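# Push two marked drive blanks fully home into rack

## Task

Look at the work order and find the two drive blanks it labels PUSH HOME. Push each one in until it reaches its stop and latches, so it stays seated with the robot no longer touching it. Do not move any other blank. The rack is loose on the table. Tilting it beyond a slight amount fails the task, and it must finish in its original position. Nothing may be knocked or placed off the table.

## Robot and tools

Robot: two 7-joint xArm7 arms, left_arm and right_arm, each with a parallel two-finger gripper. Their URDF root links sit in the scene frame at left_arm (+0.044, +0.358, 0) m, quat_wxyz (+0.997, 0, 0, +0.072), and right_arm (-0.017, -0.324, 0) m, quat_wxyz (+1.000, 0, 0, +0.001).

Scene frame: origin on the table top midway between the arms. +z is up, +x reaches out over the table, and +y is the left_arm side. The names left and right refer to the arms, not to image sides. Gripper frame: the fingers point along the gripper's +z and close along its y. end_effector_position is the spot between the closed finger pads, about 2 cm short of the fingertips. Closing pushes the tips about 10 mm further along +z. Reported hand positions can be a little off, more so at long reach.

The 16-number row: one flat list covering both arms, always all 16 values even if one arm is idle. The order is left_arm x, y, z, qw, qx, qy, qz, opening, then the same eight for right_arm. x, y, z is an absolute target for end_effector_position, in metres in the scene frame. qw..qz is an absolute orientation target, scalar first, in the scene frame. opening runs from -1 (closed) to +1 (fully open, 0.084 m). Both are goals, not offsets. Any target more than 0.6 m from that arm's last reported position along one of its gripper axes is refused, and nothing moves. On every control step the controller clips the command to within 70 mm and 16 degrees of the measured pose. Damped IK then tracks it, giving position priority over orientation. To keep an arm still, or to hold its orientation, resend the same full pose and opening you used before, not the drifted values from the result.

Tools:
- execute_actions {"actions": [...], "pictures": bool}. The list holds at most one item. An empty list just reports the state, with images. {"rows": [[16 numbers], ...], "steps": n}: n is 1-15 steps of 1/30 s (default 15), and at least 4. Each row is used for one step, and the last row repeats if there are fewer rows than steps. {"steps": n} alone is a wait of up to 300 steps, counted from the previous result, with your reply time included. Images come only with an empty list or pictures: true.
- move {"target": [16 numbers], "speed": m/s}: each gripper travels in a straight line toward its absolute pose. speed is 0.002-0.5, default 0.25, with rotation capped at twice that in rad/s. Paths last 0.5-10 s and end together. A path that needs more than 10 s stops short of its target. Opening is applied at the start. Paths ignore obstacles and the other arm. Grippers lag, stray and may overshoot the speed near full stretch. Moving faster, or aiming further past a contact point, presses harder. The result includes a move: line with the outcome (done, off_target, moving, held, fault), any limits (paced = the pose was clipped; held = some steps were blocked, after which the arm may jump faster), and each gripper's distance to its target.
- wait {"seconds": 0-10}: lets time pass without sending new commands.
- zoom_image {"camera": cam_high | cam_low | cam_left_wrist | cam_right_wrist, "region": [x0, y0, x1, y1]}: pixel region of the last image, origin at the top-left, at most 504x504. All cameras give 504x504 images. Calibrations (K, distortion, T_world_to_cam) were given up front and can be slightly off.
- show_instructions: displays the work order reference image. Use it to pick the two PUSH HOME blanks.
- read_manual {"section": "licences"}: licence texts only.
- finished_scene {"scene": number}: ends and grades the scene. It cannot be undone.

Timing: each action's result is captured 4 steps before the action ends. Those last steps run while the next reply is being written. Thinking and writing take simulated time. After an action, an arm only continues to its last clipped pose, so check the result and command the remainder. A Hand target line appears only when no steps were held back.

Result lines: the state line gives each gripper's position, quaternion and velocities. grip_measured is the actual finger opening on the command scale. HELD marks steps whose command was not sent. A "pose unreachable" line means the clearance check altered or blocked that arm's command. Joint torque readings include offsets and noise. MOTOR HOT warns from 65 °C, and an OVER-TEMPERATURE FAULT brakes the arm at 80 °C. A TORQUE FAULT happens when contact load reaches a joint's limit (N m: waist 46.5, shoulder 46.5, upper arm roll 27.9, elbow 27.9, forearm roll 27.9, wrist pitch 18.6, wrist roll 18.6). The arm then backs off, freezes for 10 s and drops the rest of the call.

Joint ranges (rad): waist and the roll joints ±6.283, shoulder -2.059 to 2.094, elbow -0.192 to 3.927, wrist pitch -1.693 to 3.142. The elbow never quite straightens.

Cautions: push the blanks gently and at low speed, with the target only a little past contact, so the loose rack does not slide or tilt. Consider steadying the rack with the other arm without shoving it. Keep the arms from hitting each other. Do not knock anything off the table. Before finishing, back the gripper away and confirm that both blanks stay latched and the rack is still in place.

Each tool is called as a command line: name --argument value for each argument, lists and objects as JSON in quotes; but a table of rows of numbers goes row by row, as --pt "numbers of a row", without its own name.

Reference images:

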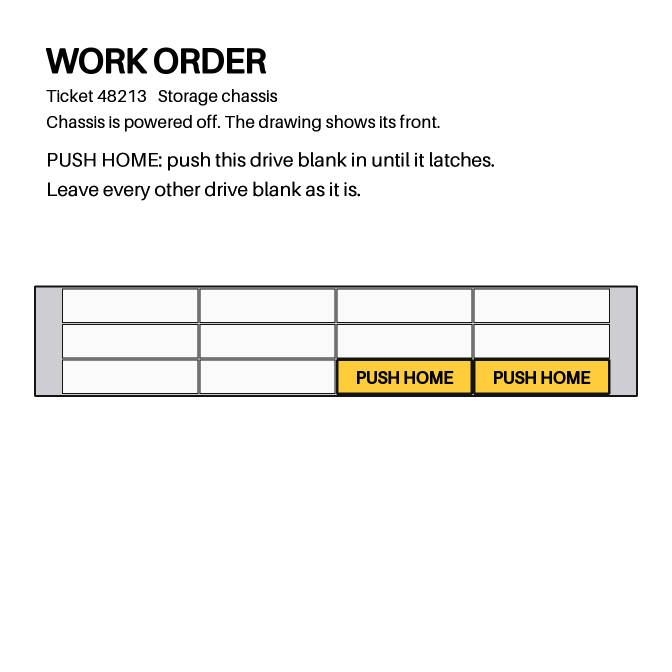

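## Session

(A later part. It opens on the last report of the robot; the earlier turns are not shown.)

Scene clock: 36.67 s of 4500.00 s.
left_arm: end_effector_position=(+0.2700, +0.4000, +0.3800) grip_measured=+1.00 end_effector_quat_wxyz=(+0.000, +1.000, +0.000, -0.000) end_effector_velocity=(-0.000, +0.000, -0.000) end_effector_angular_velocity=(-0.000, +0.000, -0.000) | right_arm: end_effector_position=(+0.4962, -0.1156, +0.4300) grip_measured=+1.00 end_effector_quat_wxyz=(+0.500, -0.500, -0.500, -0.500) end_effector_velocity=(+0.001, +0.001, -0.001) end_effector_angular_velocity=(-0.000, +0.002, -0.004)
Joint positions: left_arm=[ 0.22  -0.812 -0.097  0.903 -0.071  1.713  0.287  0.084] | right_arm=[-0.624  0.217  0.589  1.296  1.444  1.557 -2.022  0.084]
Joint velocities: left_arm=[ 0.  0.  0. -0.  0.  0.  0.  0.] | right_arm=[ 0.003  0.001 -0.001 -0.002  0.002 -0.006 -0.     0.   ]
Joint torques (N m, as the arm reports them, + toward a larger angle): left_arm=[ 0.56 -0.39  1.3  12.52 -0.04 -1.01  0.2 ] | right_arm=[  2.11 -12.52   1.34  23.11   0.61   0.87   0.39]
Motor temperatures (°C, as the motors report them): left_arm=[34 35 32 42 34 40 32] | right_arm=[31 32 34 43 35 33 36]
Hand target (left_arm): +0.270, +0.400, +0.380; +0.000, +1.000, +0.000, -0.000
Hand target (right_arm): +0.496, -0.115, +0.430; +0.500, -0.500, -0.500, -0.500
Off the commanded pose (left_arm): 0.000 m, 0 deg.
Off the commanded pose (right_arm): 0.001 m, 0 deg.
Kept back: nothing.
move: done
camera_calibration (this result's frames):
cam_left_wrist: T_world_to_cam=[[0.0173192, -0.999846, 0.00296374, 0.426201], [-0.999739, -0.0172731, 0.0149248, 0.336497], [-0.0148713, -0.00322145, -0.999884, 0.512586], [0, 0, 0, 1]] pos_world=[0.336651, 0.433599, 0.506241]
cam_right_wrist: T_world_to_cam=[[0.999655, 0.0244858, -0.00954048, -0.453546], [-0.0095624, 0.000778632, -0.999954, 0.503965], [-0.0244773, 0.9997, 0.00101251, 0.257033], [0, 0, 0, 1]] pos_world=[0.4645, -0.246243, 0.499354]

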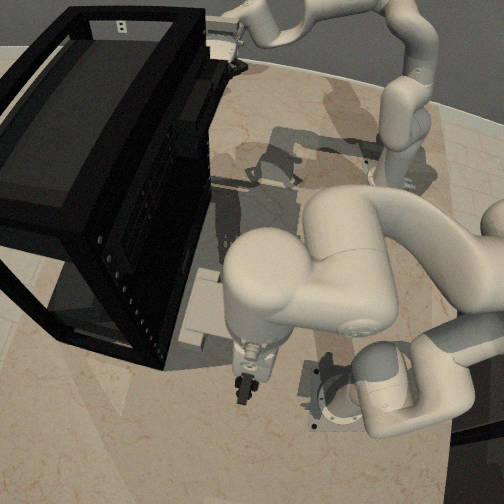

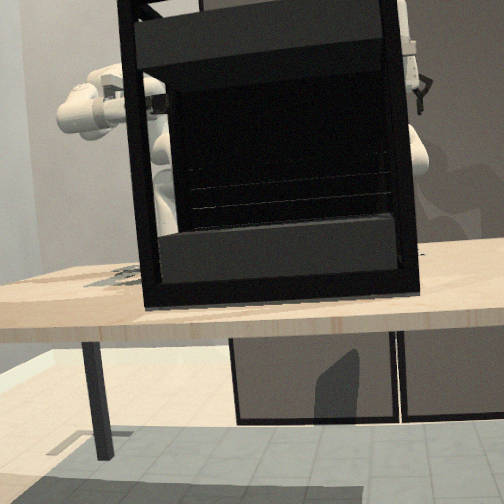

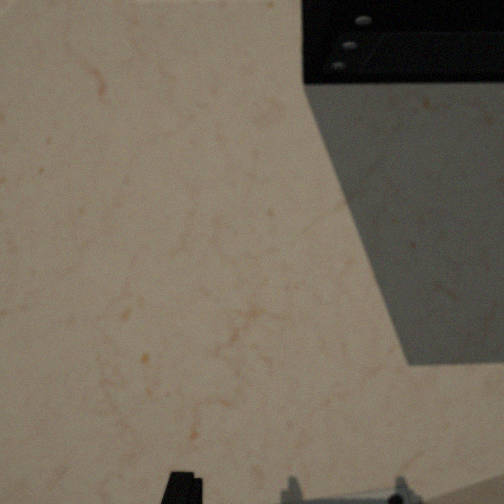

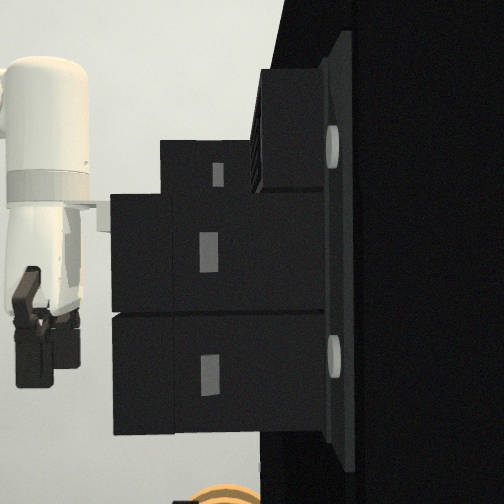

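move --target '[0.22,0.06,0.38,0,1,0,0,-1,0.496,-0.115,0.43,-0.5,0.5,0.5,0.5,-0.5]'

Scene clock: 38.83 s of 4500.00 s.
left_arm: end_effector_position=(+0.2209, +0.0602, +0.3795) grip_measured=-1.00 end_effector_quat_wxyz=(-0.000, +1.000, -0.000, +0.001) end_effector_velocity=(-0.001, -0.003, -0.000) end_effector_angular_velocity=(+0.003, -0.000, -0.004) | right_arm: end_effector_position=(+0.5006, -0.1165, +0.4292) grip_measured=-0.03 end_effector_quat_wxyz=(+0.495, -0.505, -0.496, -0.504) end_effector_velocity=(+0.000, -0.001, -0.000) end_effector_angular_velocity=(+0.000, +0.000, -0.002)
Joint positions: left_arm=[ 0.163 -0.808 -0.8    1.184 -0.557  1.777 -0.438  0.   ] | right_arm=[-0.639  0.219  0.607  1.297  1.446  1.535 -2.022  0.043]
Joint velocities: left_arm=[ 0.001  0.002 -0.008  0.006 -0.001 -0.    -0.004  0.   ] | right_arm=[-0.01   0.002  0.01   0.    -0.002 -0.002  0.     0.   ]
Joint torques (N m, as the arm reports them, + toward a larger angle): left_arm=[ 0.07  6.36  8.   10.03 -0.12 -1.15  0.32] | right_arm=[  1.7  -14.83   2.2    9.22  -4.49   7.43   0.81]
Motor temperatures (°C, as the motors report them): left_arm=[34 35 32 42 34 40 32] | right_arm=[31 32 34 42 35 33 36]
Hand target (left_arm): +0.221, +0.060, +0.379; -0.000, +1.000, -0.001, +0.001
Hand target (right_arm): +0.496, -0.115, +0.430; +0.500, -0.500, -0.500, -0.500
Off the commanded pose (left_arm): 0.001 m, 0 deg.
Off the commanded pose (right_arm): 0.005 m, 1 deg.
Kept back: nothing.
move: off_target (right_arm)
camera_calibration (this result's frames):
cam_left_wrist: T_world_to_cam=[[0.0166166, -0.999858, 0.00284959, 0.0874576], [-0.999779, -0.0165784, 0.0129358, 0.28222], [-0.0128867, -0.00306391, -0.999912, 0.509785], [0, 0, 0, 1]] pos_world=[0.287274, 0.0936858, 0.505841]
cam_right_wrist: T_world_to_cam=[[0.999933, 0.00729059, -0.00896187, -0.460348], [-0.00894103, -0.00288525, -0.999956, 0.502421], [-0.00731613, 0.999969, -0.00281988, 0.251073], [0, 0, 0, 1]] pos_world=[0.466646, -0.246259, 0.498981]

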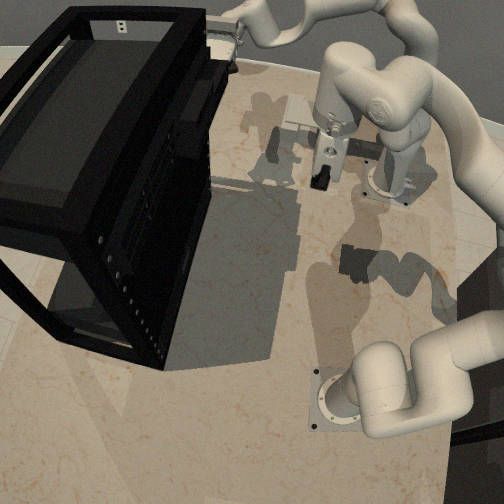

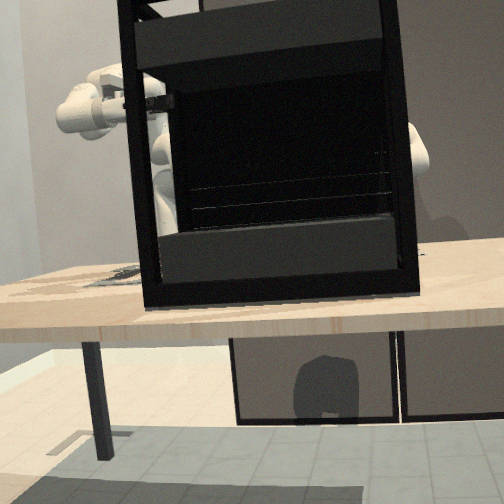

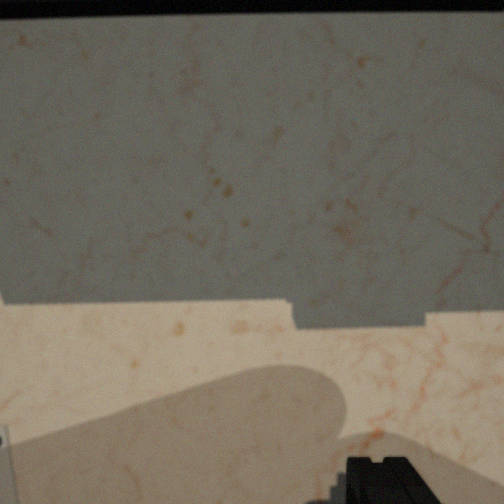

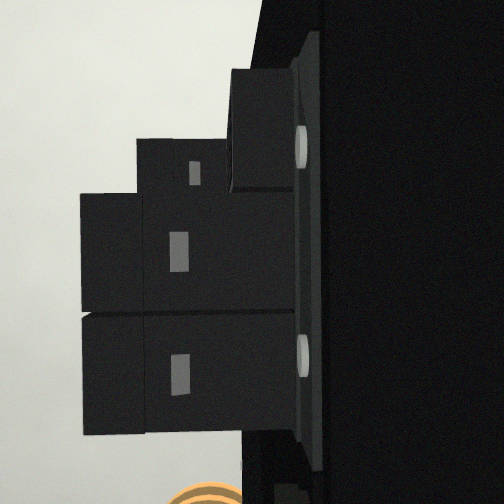

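move --target '[0.30,0.0,0.46,0,0.707,0,0.707,-1,0.5,-0.1165,0.4292,0.495,-0.505,-0.496,-0.504,-0.5]' --speed 0.15

Scene clock: 44.90 s of 4500.00 s.
left_arm: end_effector_position=(+0.3003, -0.0012, +0.4589) grip_measured=-1.00 end_effector_quat_wxyz=(-0.002, +0.708, +0.001, +0.706) end_effector_velocity=(+0.000, -0.001, +0.000) end_effector_angular_velocity=(-0.000, -0.007, -0.001) | right_arm: end_effector_position=(+0.5012, -0.1168, +0.4291) grip_measured=-0.03 end_effector_quat_wxyz=(+0.494, -0.506, -0.495, -0.505) end_effector_velocity=(-0.001, +0.001, -0.000) end_effector_angular_velocity=(+0.000, +0.001, +0.002)
Joint positions: left_arm=[ 0.221 -1.767 -1.108  0.704 -0.661  0.554 -0.599  0.   ] | right_arm=[-0.651  0.219  0.62   1.294  1.447  1.53  -2.024  0.043]
Joint velocities: left_arm=[ 0.002 -0.004 -0.004 -0.002 -0.002 -0.008 -0.003  0.   ] | right_arm=[-0.    -0.     0.003 -0.002 -0.    -0.001  0.    -0.   ]
Joint torques (N m, as the arm reports them, + toward a larger angle): left_arm=[ 0.32 15.12 12.2   0.81 -0.4  -1.1   0.19] | right_arm=[ -0.36 -13.15   0.2   11.03  -3.74   4.88   1.08]
Motor temperatures (°C, as the motors report them): left_arm=[34 35 33 41 34 40 32] | right_arm=[31 33 34 42 35 34 36]
Hand target (left_arm): +0.300, -0.001, +0.459; -0.002, +0.708, +0.001, +0.706
Hand target (right_arm): +0.500, -0.117, +0.429; +0.495, -0.505, -0.496, -0.504
Off the commanded pose (left_arm): 0.002 m, 0 deg.
Off the commanded pose (right_arm): 0.001 m, 0 deg.
Kept back: nothing.
move: done
camera_calibration (this result's frames):
cam_left_wrist: T_world_to_cam=[[0.00131031, -0.999884, 0.0152002, 0.0235467], [-0.0173531, -0.0152207, -0.999734, 0.529266], [0.999849, 0.0010462, -0.017371, -0.164932], [0, 0, 0, 1]] pos_world=[0.17406, 0.0317723, 0.525902]
cam_right_wrist: T_world_to_cam=[[0.999955, 0.00293296, -0.00897027, -0.461409], [-0.00896503, -0.00179551, -0.999958, 0.502477], [-0.00294894, 0.999994, -0.00176913, 0.248764], [0, 0, 0, 1]] pos_world=[0.466627, -0.246507, 0.498757]

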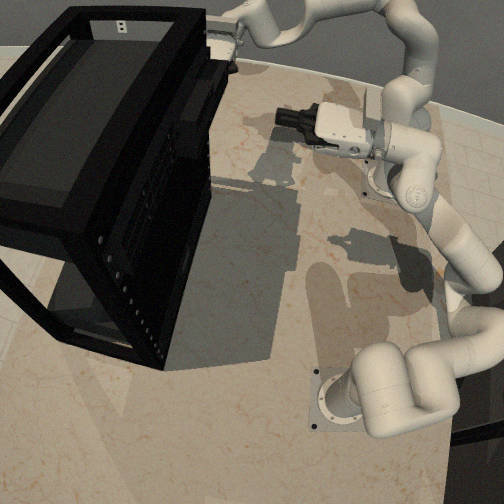

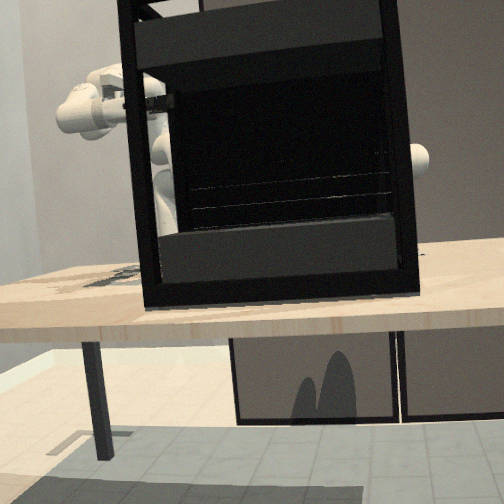

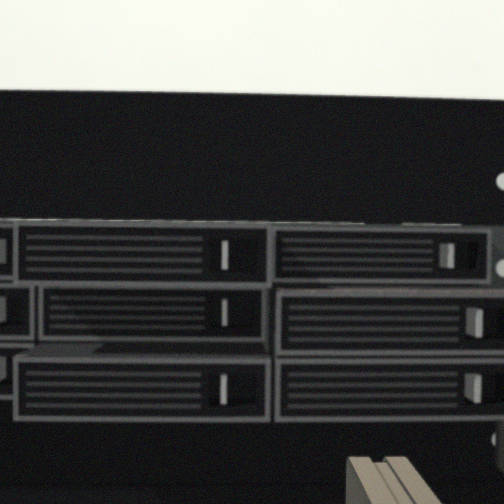

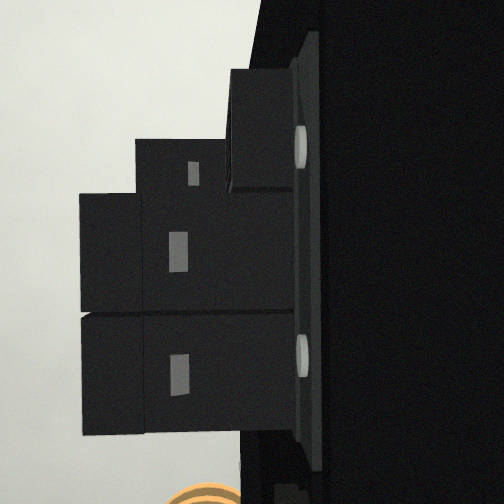

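move --target '[0.37,-0.033,0.456,0.534,0.464,0.464,0.534,-1,0.5,-0.1165,0.4292,0.495,-0.505,-0.496,-0.504,-0.5]' --speed 0.15

Scene clock: 51.00 s of 4500.00 s.
left_arm: end_effector_position=(+0.3707, -0.0330, +0.4552) grip_measured=-1.00 end_effector_quat_wxyz=(+0.533, +0.465, +0.464, +0.534) end_effector_velocity=(+0.000, -0.000, +0.000) end_effector_angular_velocity=(-0.009, -0.001, +0.001) | right_arm: end_effector_position=(+0.5012, -0.1169, +0.4291) grip_measured=-0.03 end_effector_quat_wxyz=(+0.494, -0.506, -0.495, -0.505) end_effector_velocity=(+0.000, +0.000, +0.001) end_effector_angular_velocity=(+0.000, -0.002, +0.001)
Joint positions: left_arm=[ 0.591 -2.015 -1.133  0.848 -1.161  0.519 -1.973  0.   ] | right_arm=[-0.658  0.221  0.629  1.294  1.445  1.528 -2.023  0.043]
Joint velocities: left_arm=[ 0.003 -0.002  0.002  0.002  0.002  0.002 -0.011  0.   ] | right_arm=[-0.002  0.     0.004  0.001 -0.    -0.001  0.    -0.   ]
Joint torques (N m, as the arm reports them, + toward a larger angle): left_arm=[ 0.39 18.14 11.79 -3.89 -0.22 -0.93  0.27] | right_arm=[ -1.21 -12.59   0.21  10.89  -3.71   5.02   0.86]
Motor temperatures (°C, as the motors report them): left_arm=[34 35 34 40 34 40 32] | right_arm=[31 33 34 41 36 35 36]
Hand target (left_arm): +0.371, -0.033, +0.455; +0.533, +0.464, +0.464, +0.534
Hand target (right_arm): +0.500, -0.117, +0.429; +0.495, -0.505, -0.496, -0.504
Off the commanded pose (left_arm): 0.001 m, 0 deg.
Off the commanded pose (right_arm): 0.001 m, 0 deg.
Kept back: nothing.
move: done
camera_calibration (this result's frames):
cam_left_wrist: T_world_to_cam=[[-0.140455, 0.0162361, 0.989954, -0.365985], [-0.0167896, -0.999761, 0.0140148, 0.0321542], [0.989945, -0.0146525, 0.140694, -0.304136], [0, 0, 0, 1]] pos_world=[0.250213, 0.0336323, 0.404648]
cam_right_wrist: T_world_to_cam=[[0.999956, 0.00283153, -0.00898543, -0.461439], [-0.00898041, -0.00178007, -0.999958, 0.502484], [-0.0028474, 0.999994, -0.00175456, 0.248761], [0, 0, 0, 1]] pos_world=[0.466639, -0.246559, 0.498753]

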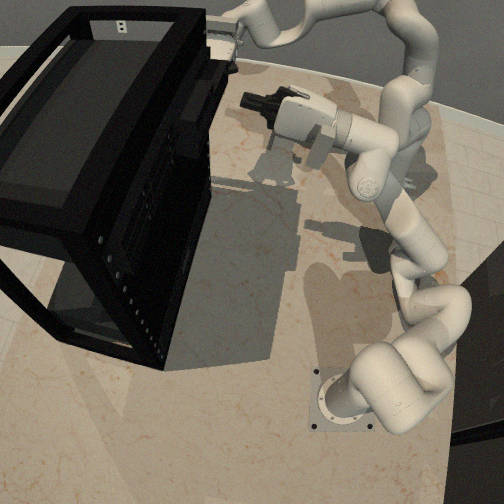

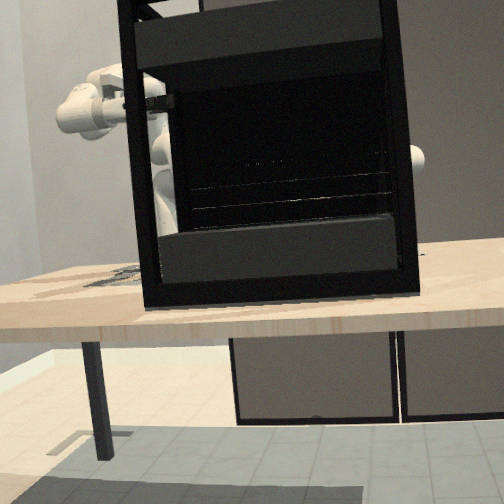

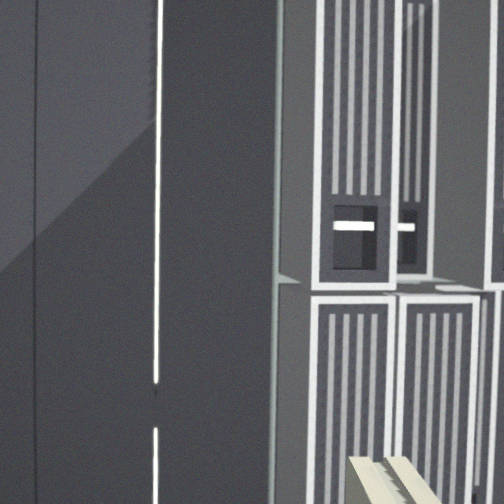

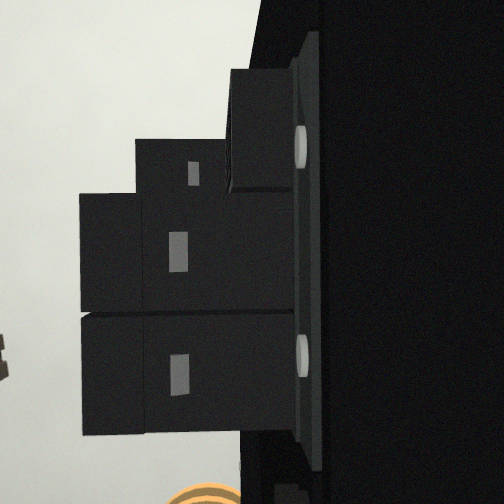

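move --target '[0.40,-0.033,0.456,0.534,0.464,0.464,0.534,-1,0.5,-0.1165,0.4292,0.495,-0.505,-0.496,-0.504,-0.5]' --speed 0.05

Scene clock: 53.70 s of 4500.00 s.
left_arm: end_effector_position=(+0.3998, -0.0332, +0.4560) grip_measured=-1.00 end_effector_quat_wxyz=(+0.534, +0.464, +0.464, +0.534) end_effector_velocity=(+0.001, -0.001, -0.000) end_effector_angular_velocity=(+0.002, -0.001, -0.002) | right_arm: end_effector_position=(+0.5012, -0.1169, +0.4291) grip_measured=-0.03 end_effector_quat_wxyz=(+0.494, -0.506, -0.495, -0.505) end_effector_velocity=(+0.000, -0.000, +0.000) end_effector_angular_velocity=(-0.000, -0.001, -0.001)
Joint positions: left_arm=[ 0.664 -1.966 -1.157  0.887 -1.219  0.453 -1.933  0.   ] | right_arm=[-0.66   0.221  0.631  1.294  1.445  1.528 -2.023  0.043]
Joint velocities: left_arm=[ 0.003  0.002 -0.001  0.003 -0.004 -0.004  0.003  0.   ] | right_arm=[-0.003 -0.     0.002  0.    -0.    -0.001 -0.     0.   ]
Joint torques (N m, as the arm reports them, + toward a larger angle): left_arm=[ 0.22 18.62 12.41 -3.85 -0.15 -1.03  0.16] | right_arm=[ -0.94 -12.65   0.07  11.21  -3.8    4.99   0.86]
Motor temperatures (°C, as the motors report them): left_arm=[34 35 34 40 34 40 32] | right_arm=[31 33 34 41 36 35 36]
Hand target (left_arm): +0.400, -0.033, +0.456; +0.534, +0.464, +0.464, +0.534
Hand target (right_arm): +0.500, -0.117, +0.429; +0.495, -0.505, -0.496, -0.504
Off the commanded pose (left_arm): 0.000 m, 0 deg.
Off the commanded pose (right_arm): 0.001 m, 0 deg.
Kept back: nothing.
move: done
camera_calibration (this result's frames):
cam_left_wrist: T_world_to_cam=[[-0.142334, 0.0174352, 0.989665, -0.361747], [-0.0178888, -0.999727, 0.0150397, 0.0324639], [0.989657, -0.0155632, 0.142607, -0.333857], [0, 0, 0, 1]] pos_world=[0.279496, 0.0335663, 0.40513]
cam_right_wrist: T_world_to_cam=[[0.999956, 0.00285675, -0.00896832, -0.461447], [-0.00896321, -0.00179693, -0.999958, 0.502475], [-0.00287275, 0.999994, -0.00177124, 0.248787], [0, 0, 0, 1]] pos_world=[0.466645, -0.246565, 0.498756]

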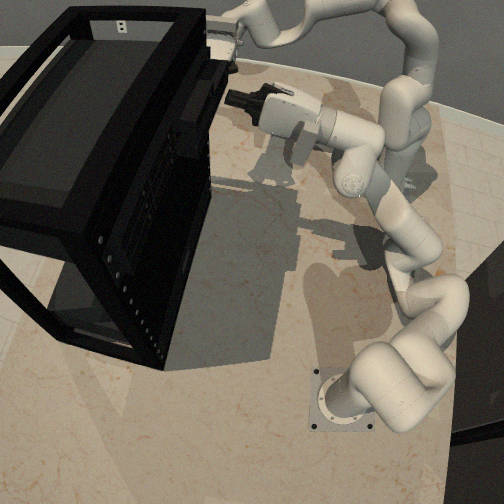

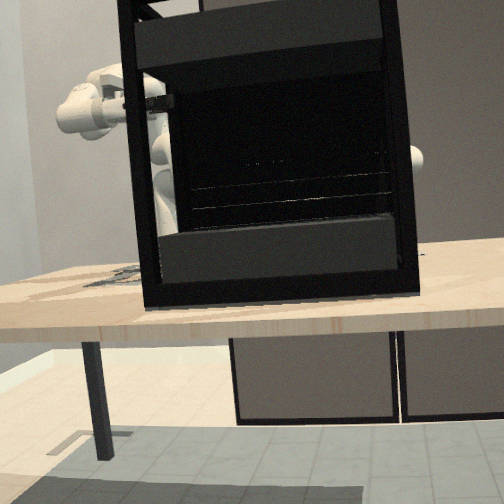

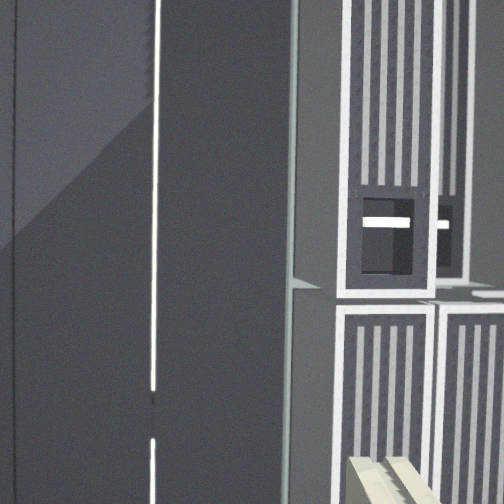

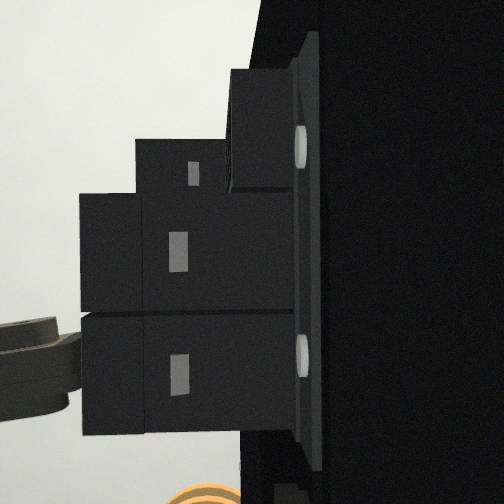

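move --target '[0.425,-0.033,0.456,0.534,0.464,0.464,0.534,-1,0.5,-0.1165,0.4292,0.495,-0.505,-0.496,-0.504,-0.5]' --speed 0.02

Scene clock: 55.43 s of 4500.00 s.
left_arm: end_effector_position=(+0.4246, -0.0332, +0.4563) grip_measured=-1.00 end_effector_quat_wxyz=(+0.534, +0.464, +0.463, +0.534) end_effector_velocity=(+0.004, +0.001, -0.005) end_effector_angular_velocity=(+0.003, +0.011, +0.004) | right_arm: end_effector_position=(+0.5013, -0.1169, +0.4291) grip_measured=-0.03 end_effector_quat_wxyz=(+0.494, -0.506, -0.495, -0.505) end_effector_velocity=(-0.001, +0.001, +0.000) end_effector_angular_velocity=(-0.000, -0.001, +0.001)
Joint positions: left_arm=[ 0.728 -1.923 -1.177  0.928 -1.265  0.401 -1.898  0.   ] | right_arm=[-0.662  0.221  0.633  1.294  1.445  1.527 -2.023  0.043]
Joint velocities: left_arm=[ 0.002  0.003 -0.009  0.001 -0.003  0.002  0.003  0.   ] | right_arm=[-0.001 -0.001  0.003 -0.    -0.    -0.001  0.    -0.   ]
Joint torques (N m, as the arm reports them, + toward a larger angle): left_arm=[ 6.86 20.34  9.71 -4.83 -0.2   0.47  0.28] | right_arm=[ -1.21 -12.6   -0.06  10.95  -3.68   5.03   1.01]
Motor temperatures (°C, as the motors report them): left_arm=[34 35 34 40 34 40 32] | right_arm=[31 33 34 41 36 35 36]
Hand target (left_arm): +0.425, -0.033, +0.456; +0.534, +0.464, +0.464, +0.534
Hand target (right_arm): +0.500, -0.117, +0.429; +0.495, -0.505, -0.496, -0.504
Off the commanded pose (left_arm): 0.001 m, 0 deg.
Off the commanded pose (right_arm): 0.001 m, 0 deg.
Kept back: nothing.
move: done
camera_calibration (this result's frames):
cam_left_wrist: T_world_to_cam=[[-0.143018, 0.0177693, 0.989561, -0.358191], [-0.0182024, -0.999717, 0.015321, 0.032835], [0.989553, -0.0158212, 0.143301, -0.358767], [0, 0, 0, 1]] pos_world=[0.304389, 0.0335144, 0.405361]
cam_right_wrist: T_world_to_cam=[[0.999957, 0.00240292, -0.00896535, -0.461615], [-0.00896114, -0.00175713, -0.999958, 0.502492], [-0.00241857, 0.999996, -0.00173552, 0.248565], [0, 0, 0, 1]] pos_world=[0.466699, -0.246572, 0.498764]

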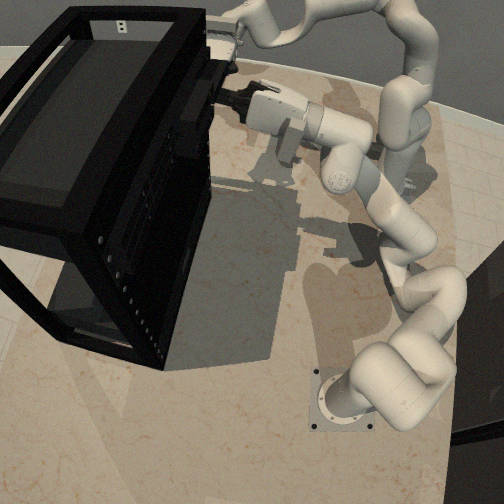

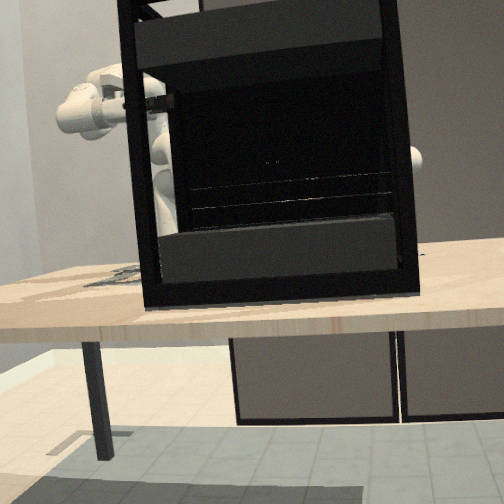

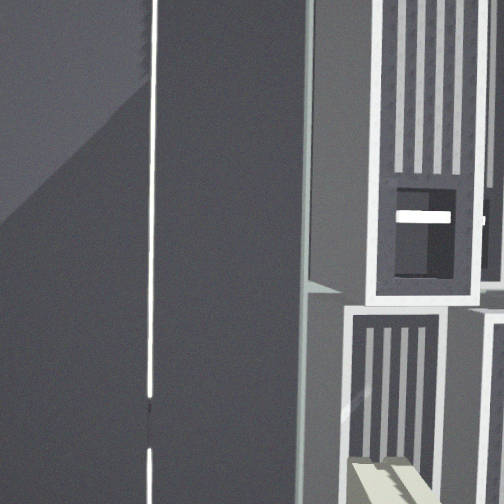

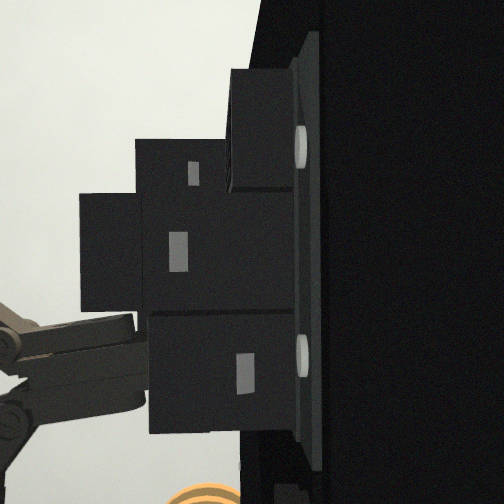

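move --target '[0.442,-0.033,0.456,0.534,0.464,0.464,0.534,-1,0.5,-0.1165,0.4292,0.495,-0.505,-0.496,-0.504,-0.5]' --speed 0.02

Scene clock: 56.77 s of 4500.00 s.
left_arm: end_effector_position=(+0.4420, -0.0328, +0.4560) grip_measured=-1.00 end_effector_quat_wxyz=(+0.534, +0.464, +0.464, +0.534) end_effector_velocity=(+0.001, -0.000, +0.000) end_effector_angular_velocity=(-0.000, -0.000, -0.000) | right_arm: end_effector_position=(+0.5013, -0.1169, +0.4291) grip_measured=-0.03 end_effector_quat_wxyz=(+0.494, -0.506, -0.495, -0.505) end_effector_velocity=(+0.000, +0.000, -0.000) end_effector_angular_velocity=(-0.000, +0.000, +0.000)
Joint positions: left_arm=[ 0.772 -1.894 -1.191  0.959 -1.296  0.368 -1.873  0.   ] | right_arm=[-0.664  0.222  0.636  1.294  1.444  1.526 -2.023  0.043]
Joint velocities: left_arm=[ 0.003  0.003 -0.001  0.002 -0.003 -0.003  0.002  0.   ] | right_arm=[-0.002  0.001  0.002  0.    -0.001 -0.001 -0.     0.   ]
Joint torques (N m, as the arm reports them, + toward a larger angle): left_arm=[ 5.9  20.79  9.97 -3.8  -0.11  0.28  0.18] | right_arm=[ -1.21 -12.96  -0.06  11.    -3.95   5.17   0.83]
Motor temperatures (°C, as the motors report them): left_arm=[34 35 34 40 34 40 32] | right_arm=[31 33 34 41 36 35 36]
Hand target (left_arm): +0.442, -0.033, +0.456; +0.534, +0.464, +0.464, +0.534
Hand target (right_arm): +0.500, -0.117, +0.429; +0.495, -0.505, -0.496, -0.504
Off the commanded pose (left_arm): 0.000 m, 0 deg.
Off the commanded pose (right_arm): 0.001 m, 0 deg.
Kept back: nothing.
move: done
camera_calibration (this result's frames):
cam_left_wrist: T_world_to_cam=[[-0.142209, 0.0174799, 0.989682, -0.355752], [-0.0170145, -0.99974, 0.0152127, 0.0331296], [0.98969, -0.0146755, 0.142469, -0.375554], [0, 0, 0, 1]] pos_world=[0.321654, 0.033828, 0.405082]
cam_right_wrist: T_world_to_cam=[[0.999957, 0.00239187, -0.00895913, -0.461626], [-0.00895492, -0.00176371, -0.999958, 0.50249], [-0.00240757, 0.999996, -0.00174221, 0.248571], [0, 0, 0, 1]] pos_world=[0.466704, -0.246579, 0.498766]

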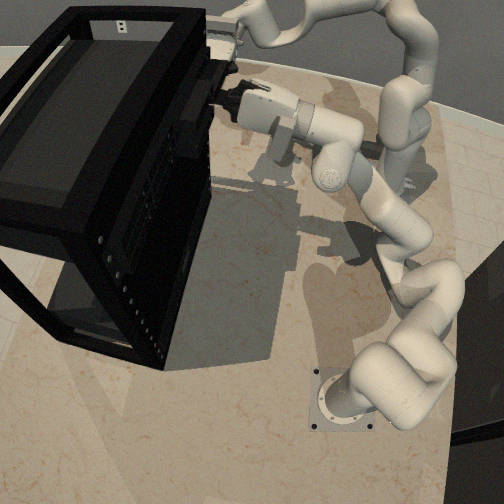

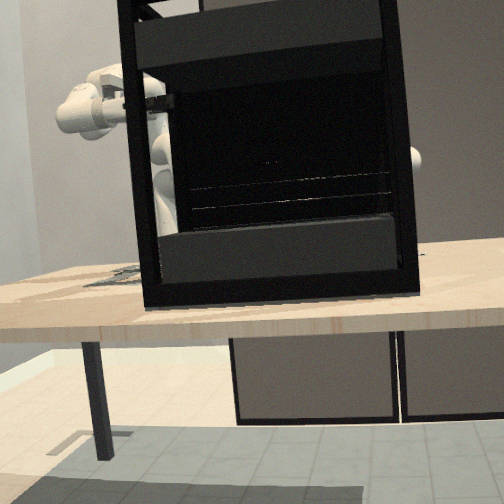

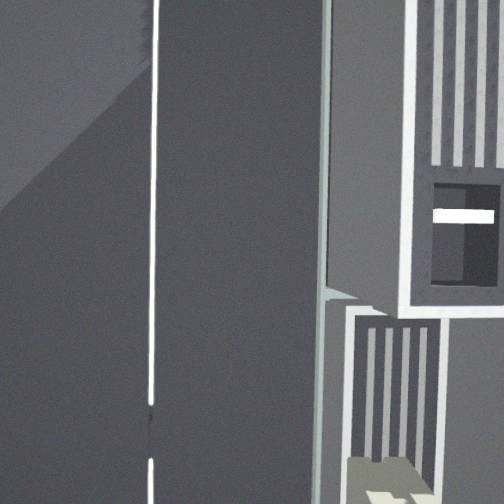

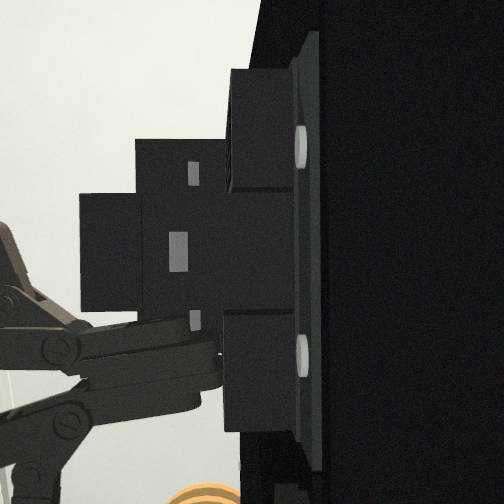

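move --target '[0.448,-0.033,0.456,0.534,0.464,0.464,0.534,-1,0.5,-0.1165,0.4292,0.495,-0.505,-0.496,-0.504,-0.5]' --speed 0.01

Scene clock: 57.80 s of 4500.00 s.
left_arm: end_effector_position=(+0.4460, -0.0345, +0.4572) grip_measured=-1.00 end_effector_quat_wxyz=(+0.536, +0.464, +0.462, +0.533) end_effector_velocity=(+0.002, +0.001, -0.001) end_effector_angular_velocity=(-0.001, +0.001, +0.002) | right_arm: end_effector_position=(+0.5017, -0.1169, +0.4292) grip_measured=-0.03 end_effector_quat_wxyz=(+0.493, -0.507, -0.494, -0.506) end_effector_velocity=(+0.000, +0.001, +0.001) end_effector_angular_velocity=(-0.000, -0.001, -0.002)
Joint positions: left_arm=[ 0.785 -1.885 -1.193  0.971 -1.306  0.356 -1.864  0.   ] | right_arm=[-0.666  0.222  0.638  1.294  1.445  1.524 -2.023  0.043]
Joint velocities: left_arm=[ 0.005  0.002 -0.002  0.002 -0.003 -0.002  0.001  0.   ] | right_arm=[-0.001 -0.001  0.004  0.     0.001 -0.004 -0.     0.   ]
Joint torques (N m, as the arm reports them, + toward a larger angle): left_arm=[22.82 24.54  7.29 -3.19 -0.37  0.72  0.13] | right_arm=[ -2.04 -12.68  -0.45  10.24  -4.26   5.29   0.77]
Motor temperatures (°C, as the motors report them): left_arm=[34 35 34 40 34 40 32] | right_arm=[31 33 34 41 36 35 36]
Hand target (left_arm): +0.448, -0.033, +0.456; +0.534, +0.464, +0.464, +0.534
Hand target (right_arm): +0.500, -0.117, +0.429; +0.495, -0.505, -0.496, -0.504
Off the commanded pose (left_arm): 0.003 m, 0 deg.
Off the commanded pose (right_arm): 0.002 m, 0 deg.
Kept back: nothing.
move: done
camera_calibration (this result's frames):
cam_left_wrist: T_world_to_cam=[[-0.145304, 0.018129, 0.989221, -0.354787], [-0.0212399, -0.999659, 0.0152004, 0.033324], [0.989159, -0.0188023, 0.145639, -0.381058], [0, 0, 0, 1]] pos_world=[0.326083, 0.0325799, 0.405953]
cam_right_wrist: T_world_to_cam=[[0.99996, 0.000767722, -0.00891208, -0.462278], [-0.00891081, -0.00164335, -0.999959, 0.502565], [-0.000782336, 0.999998, -0.00163644, 0.247751], [0, 0, 0, 1]] pos_world=[0.466932, -0.24657, 0.49883]

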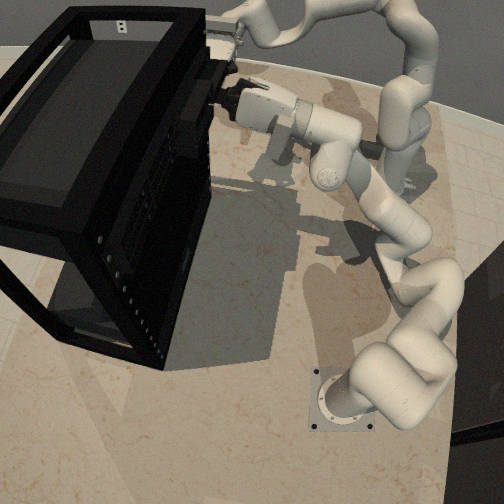

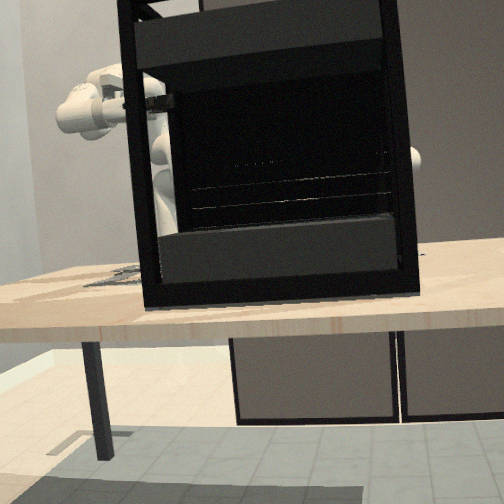

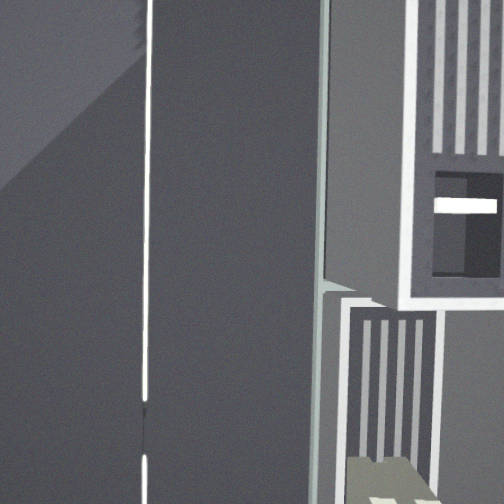

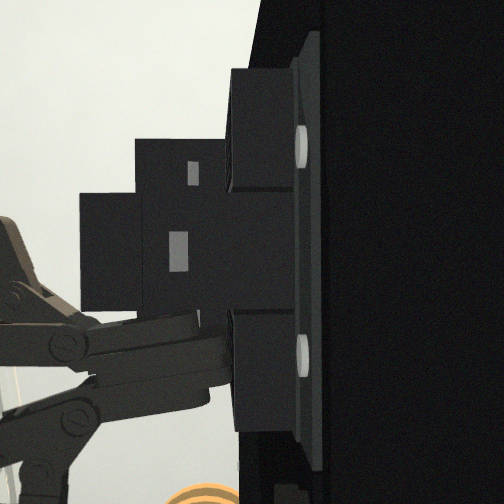

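move --target '[0.39,-0.033,0.456,0.534,0.464,0.464,0.534,-1,0.5,-0.1165,0.4292,0.495,-0.505,-0.496,-0.504,-0.5]' --speed 0.1

move --target '[0.39,0.076,0.456,0.534,0.464,0.464,0.534,-1,0.5,-0.1165,0.4292,0.495,-0.505,-0.496,-0.504,-0.5]' --speed 0.1

Scene clock: 59.03 s of 4500.00 s.
left_arm: end_effector_position=(+0.3905, -0.0326, +0.4560) grip_measured=-1.00 end_effector_quat_wxyz=(+0.533, +0.463, +0.464, +0.534) end_effector_velocity=(-0.003, -0.001, +0.001) end_effector_angular_velocity=(-0.001, -0.001, -0.002) | right_arm: end_effector_position=(+0.5013, -0.1169, +0.4291) grip_measured=-0.03 end_effector_quat_wxyz=(+0.494, -0.506, -0.495, -0.505) end_effector_velocity=(-0.000, +0.000, +0.000) end_effector_angular_velocity=(-0.000, +0.000, +0.000)
Joint positions: left_arm=[ 0.638 -1.978 -1.152  0.872 -1.193  0.47  -1.952  0.   ] | right_arm=[-0.668  0.222  0.64   1.294  1.443  1.525 -2.023  0.043]
Joint velocities: left_arm=[-0.006 -0.004  0.004 -0.002  0.005  0.005 -0.004  0.   ] | right_arm=[-0.002 -0.001  0.003 -0.001  0.    -0.001 -0.     0.   ]
Joint torques (N m, as the arm reports them, + toward a larger angle): left_arm=[ 0.56 18.38 12.19 -3.4  -0.22 -0.89  0.29] | right_arm=[ -1.62 -12.49  -0.25  11.05  -4.11   4.89   0.84]
Motor temperatures (°C, as the motors report them): left_arm=[34 35 34 39 34 40 32] | right_arm=[31 33 34 41 36 35 36]
Hand target (left_arm): +0.390, -0.033, +0.456; +0.534, +0.463, +0.464, +0.534
Hand target (right_arm): +0.500, -0.117, +0.429; +0.495, -0.505, -0.496, -0.504
Off the commanded pose (left_arm): 0.001 m, 0 deg.
Off the commanded pose (right_arm): 0.001 m, 0 deg.
Kept back: nothing.
move: done
camera_calibration (this result's frames):
cam_left_wrist: T_world_to_cam=[[-0.142694, 0.017041, 0.98962, -0.362895], [-0.0156971, -0.999765, 0.0149524, 0.0320039], [0.989642, -0.0134005, 0.142928, -0.324689], [0, 0, 0, 1]] pos_world=[0.270046, 0.0338294, 0.405057]
cam_right_wrist: T_world_to_cam=[[0.999957, 0.00220374, -0.00895704, -0.461694], [-0.0089532, -0.00174368, -0.999958, 0.502499], [-0.00221927, 0.999996, -0.00172388, 0.248482], [0, 0, 0, 1]] pos_world=[0.466725, -0.246588, 0.498771]

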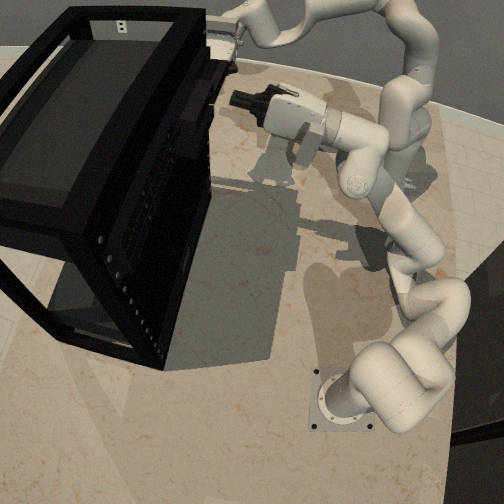

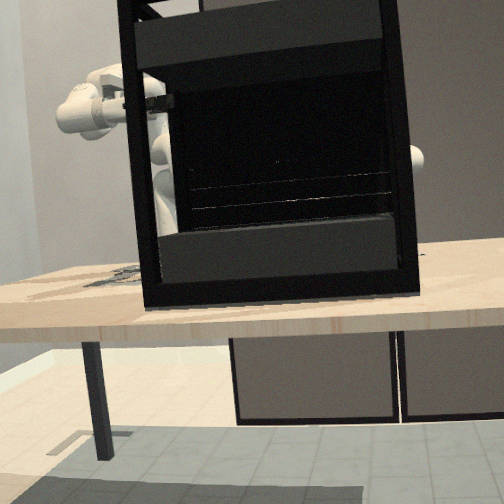

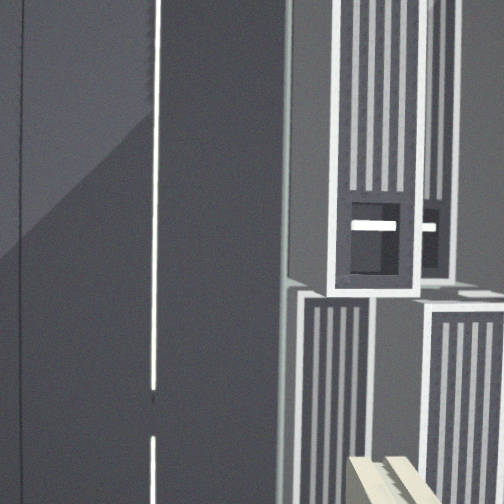

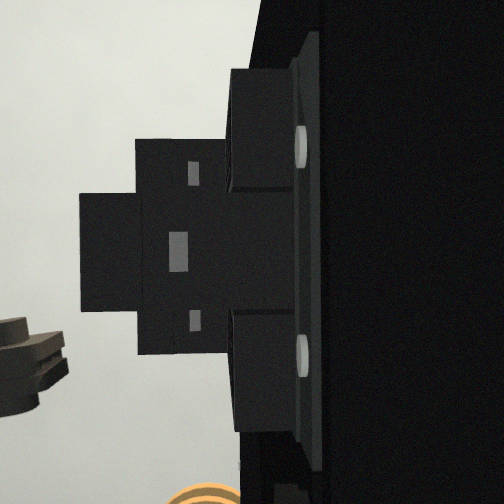

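Scene clock: 60.50 s of 4500.00 s.
left_arm: end_effector_position=(+0.3898, +0.0750, +0.4564) grip_measured=-1.00 end_effector_quat_wxyz=(+0.534, +0.464, +0.463, +0.533) end_effector_velocity=(+0.000, +0.003, -0.000) end_effector_angular_velocity=(+0.002, -0.001, -0.003) | right_arm: end_effector_position=(+0.5013, -0.1169, +0.4291) grip_measured=-0.03 end_effector_quat_wxyz=(+0.494, -0.506, -0.495, -0.505) end_effector_velocity=(+0.000, -0.000, +0.000) end_effector_angular_velocity=(+0.000, -0.001, -0.000)
Joint positions: left_arm=[ 0.489 -1.883 -1.24   0.598 -1.497  0.303 -1.555  0.   ] | right_arm=[-0.67   0.223  0.642  1.294  1.443  1.525 -2.023  0.043]
Joint velocities: left_arm=[-0.003  0.006 -0.003 -0.006 -0.02  -0.007  0.024  0.   ] | right_arm=[-0.002  0.     0.002  0.001 -0.    -0.001 -0.     0.   ]
Joint torques (N m, as the arm reports them, + toward a larger angle): left_arm=[ 0.67 13.63 11.17 -1.04  0.18 -0.94  0.32] | right_arm=[ -1.59 -13.01  -0.48  11.15  -4.06   5.08   0.8 ]
Motor temperatures (°C, as the motors report them): left_arm=[34 35 35 39 34 40 32] | right_arm=[31 33 34 41 36 36 36]
Hand target (left_arm): +0.390, +0.075, +0.456; +0.534, +0.464, +0.463, +0.533
Hand target (right_arm): +0.500, -0.117, +0.429; +0.495, -0.505, -0.496, -0.504
Off the commanded pose (left_arm): 0.001 m, 0 deg.
Off the commanded pose (right_arm): 0.001 m, 0 deg.
Kept back: nothing.
move: done
camera_calibration (this result's frames):
cam_left_wrist: T_world_to_cam=[[-0.142104, 0.0172361, 0.989702, -0.365495], [-0.0190719, -0.99971, 0.0146721, 0.141011], [0.989668, -0.0167905, 0.142391, -0.322128], [0, 0, 0, 1]] pos_world=[0.26955, 0.141862, 0.40553]
cam_right_wrist: T_world_to_cam=[[0.999957, 0.00217589, -0.00896539, -0.461695], [-0.00896162, -0.00173844, -0.999958, 0.502502], [-0.00219138, 0.999996, -0.00171887, 0.248471], [0, 0, 0, 1]] pos_world=[0.466723, -0.246592, 0.498769]

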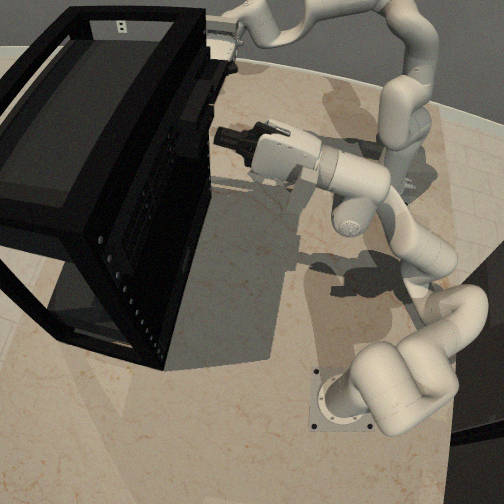

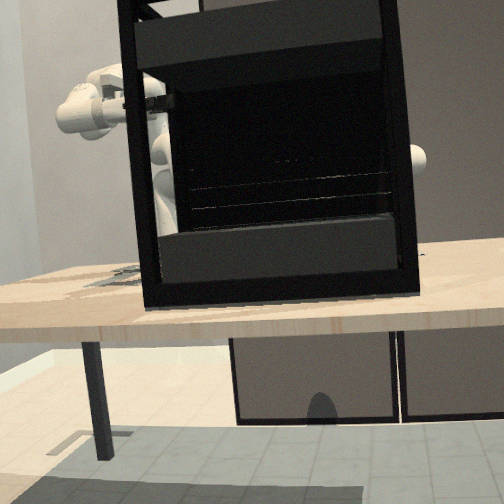

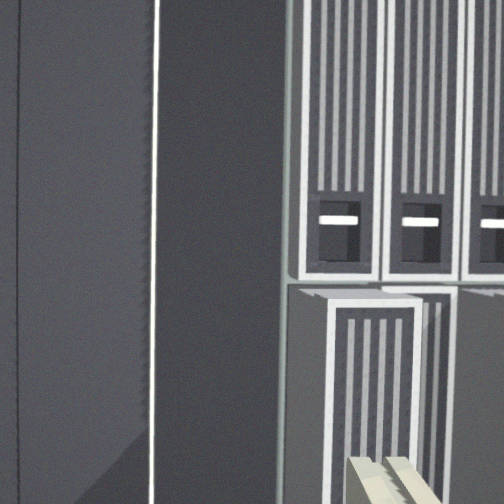

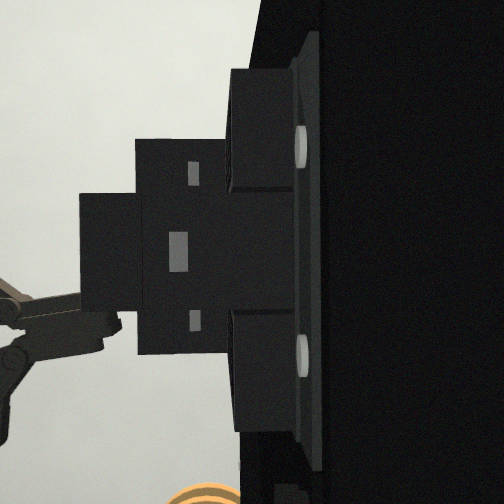

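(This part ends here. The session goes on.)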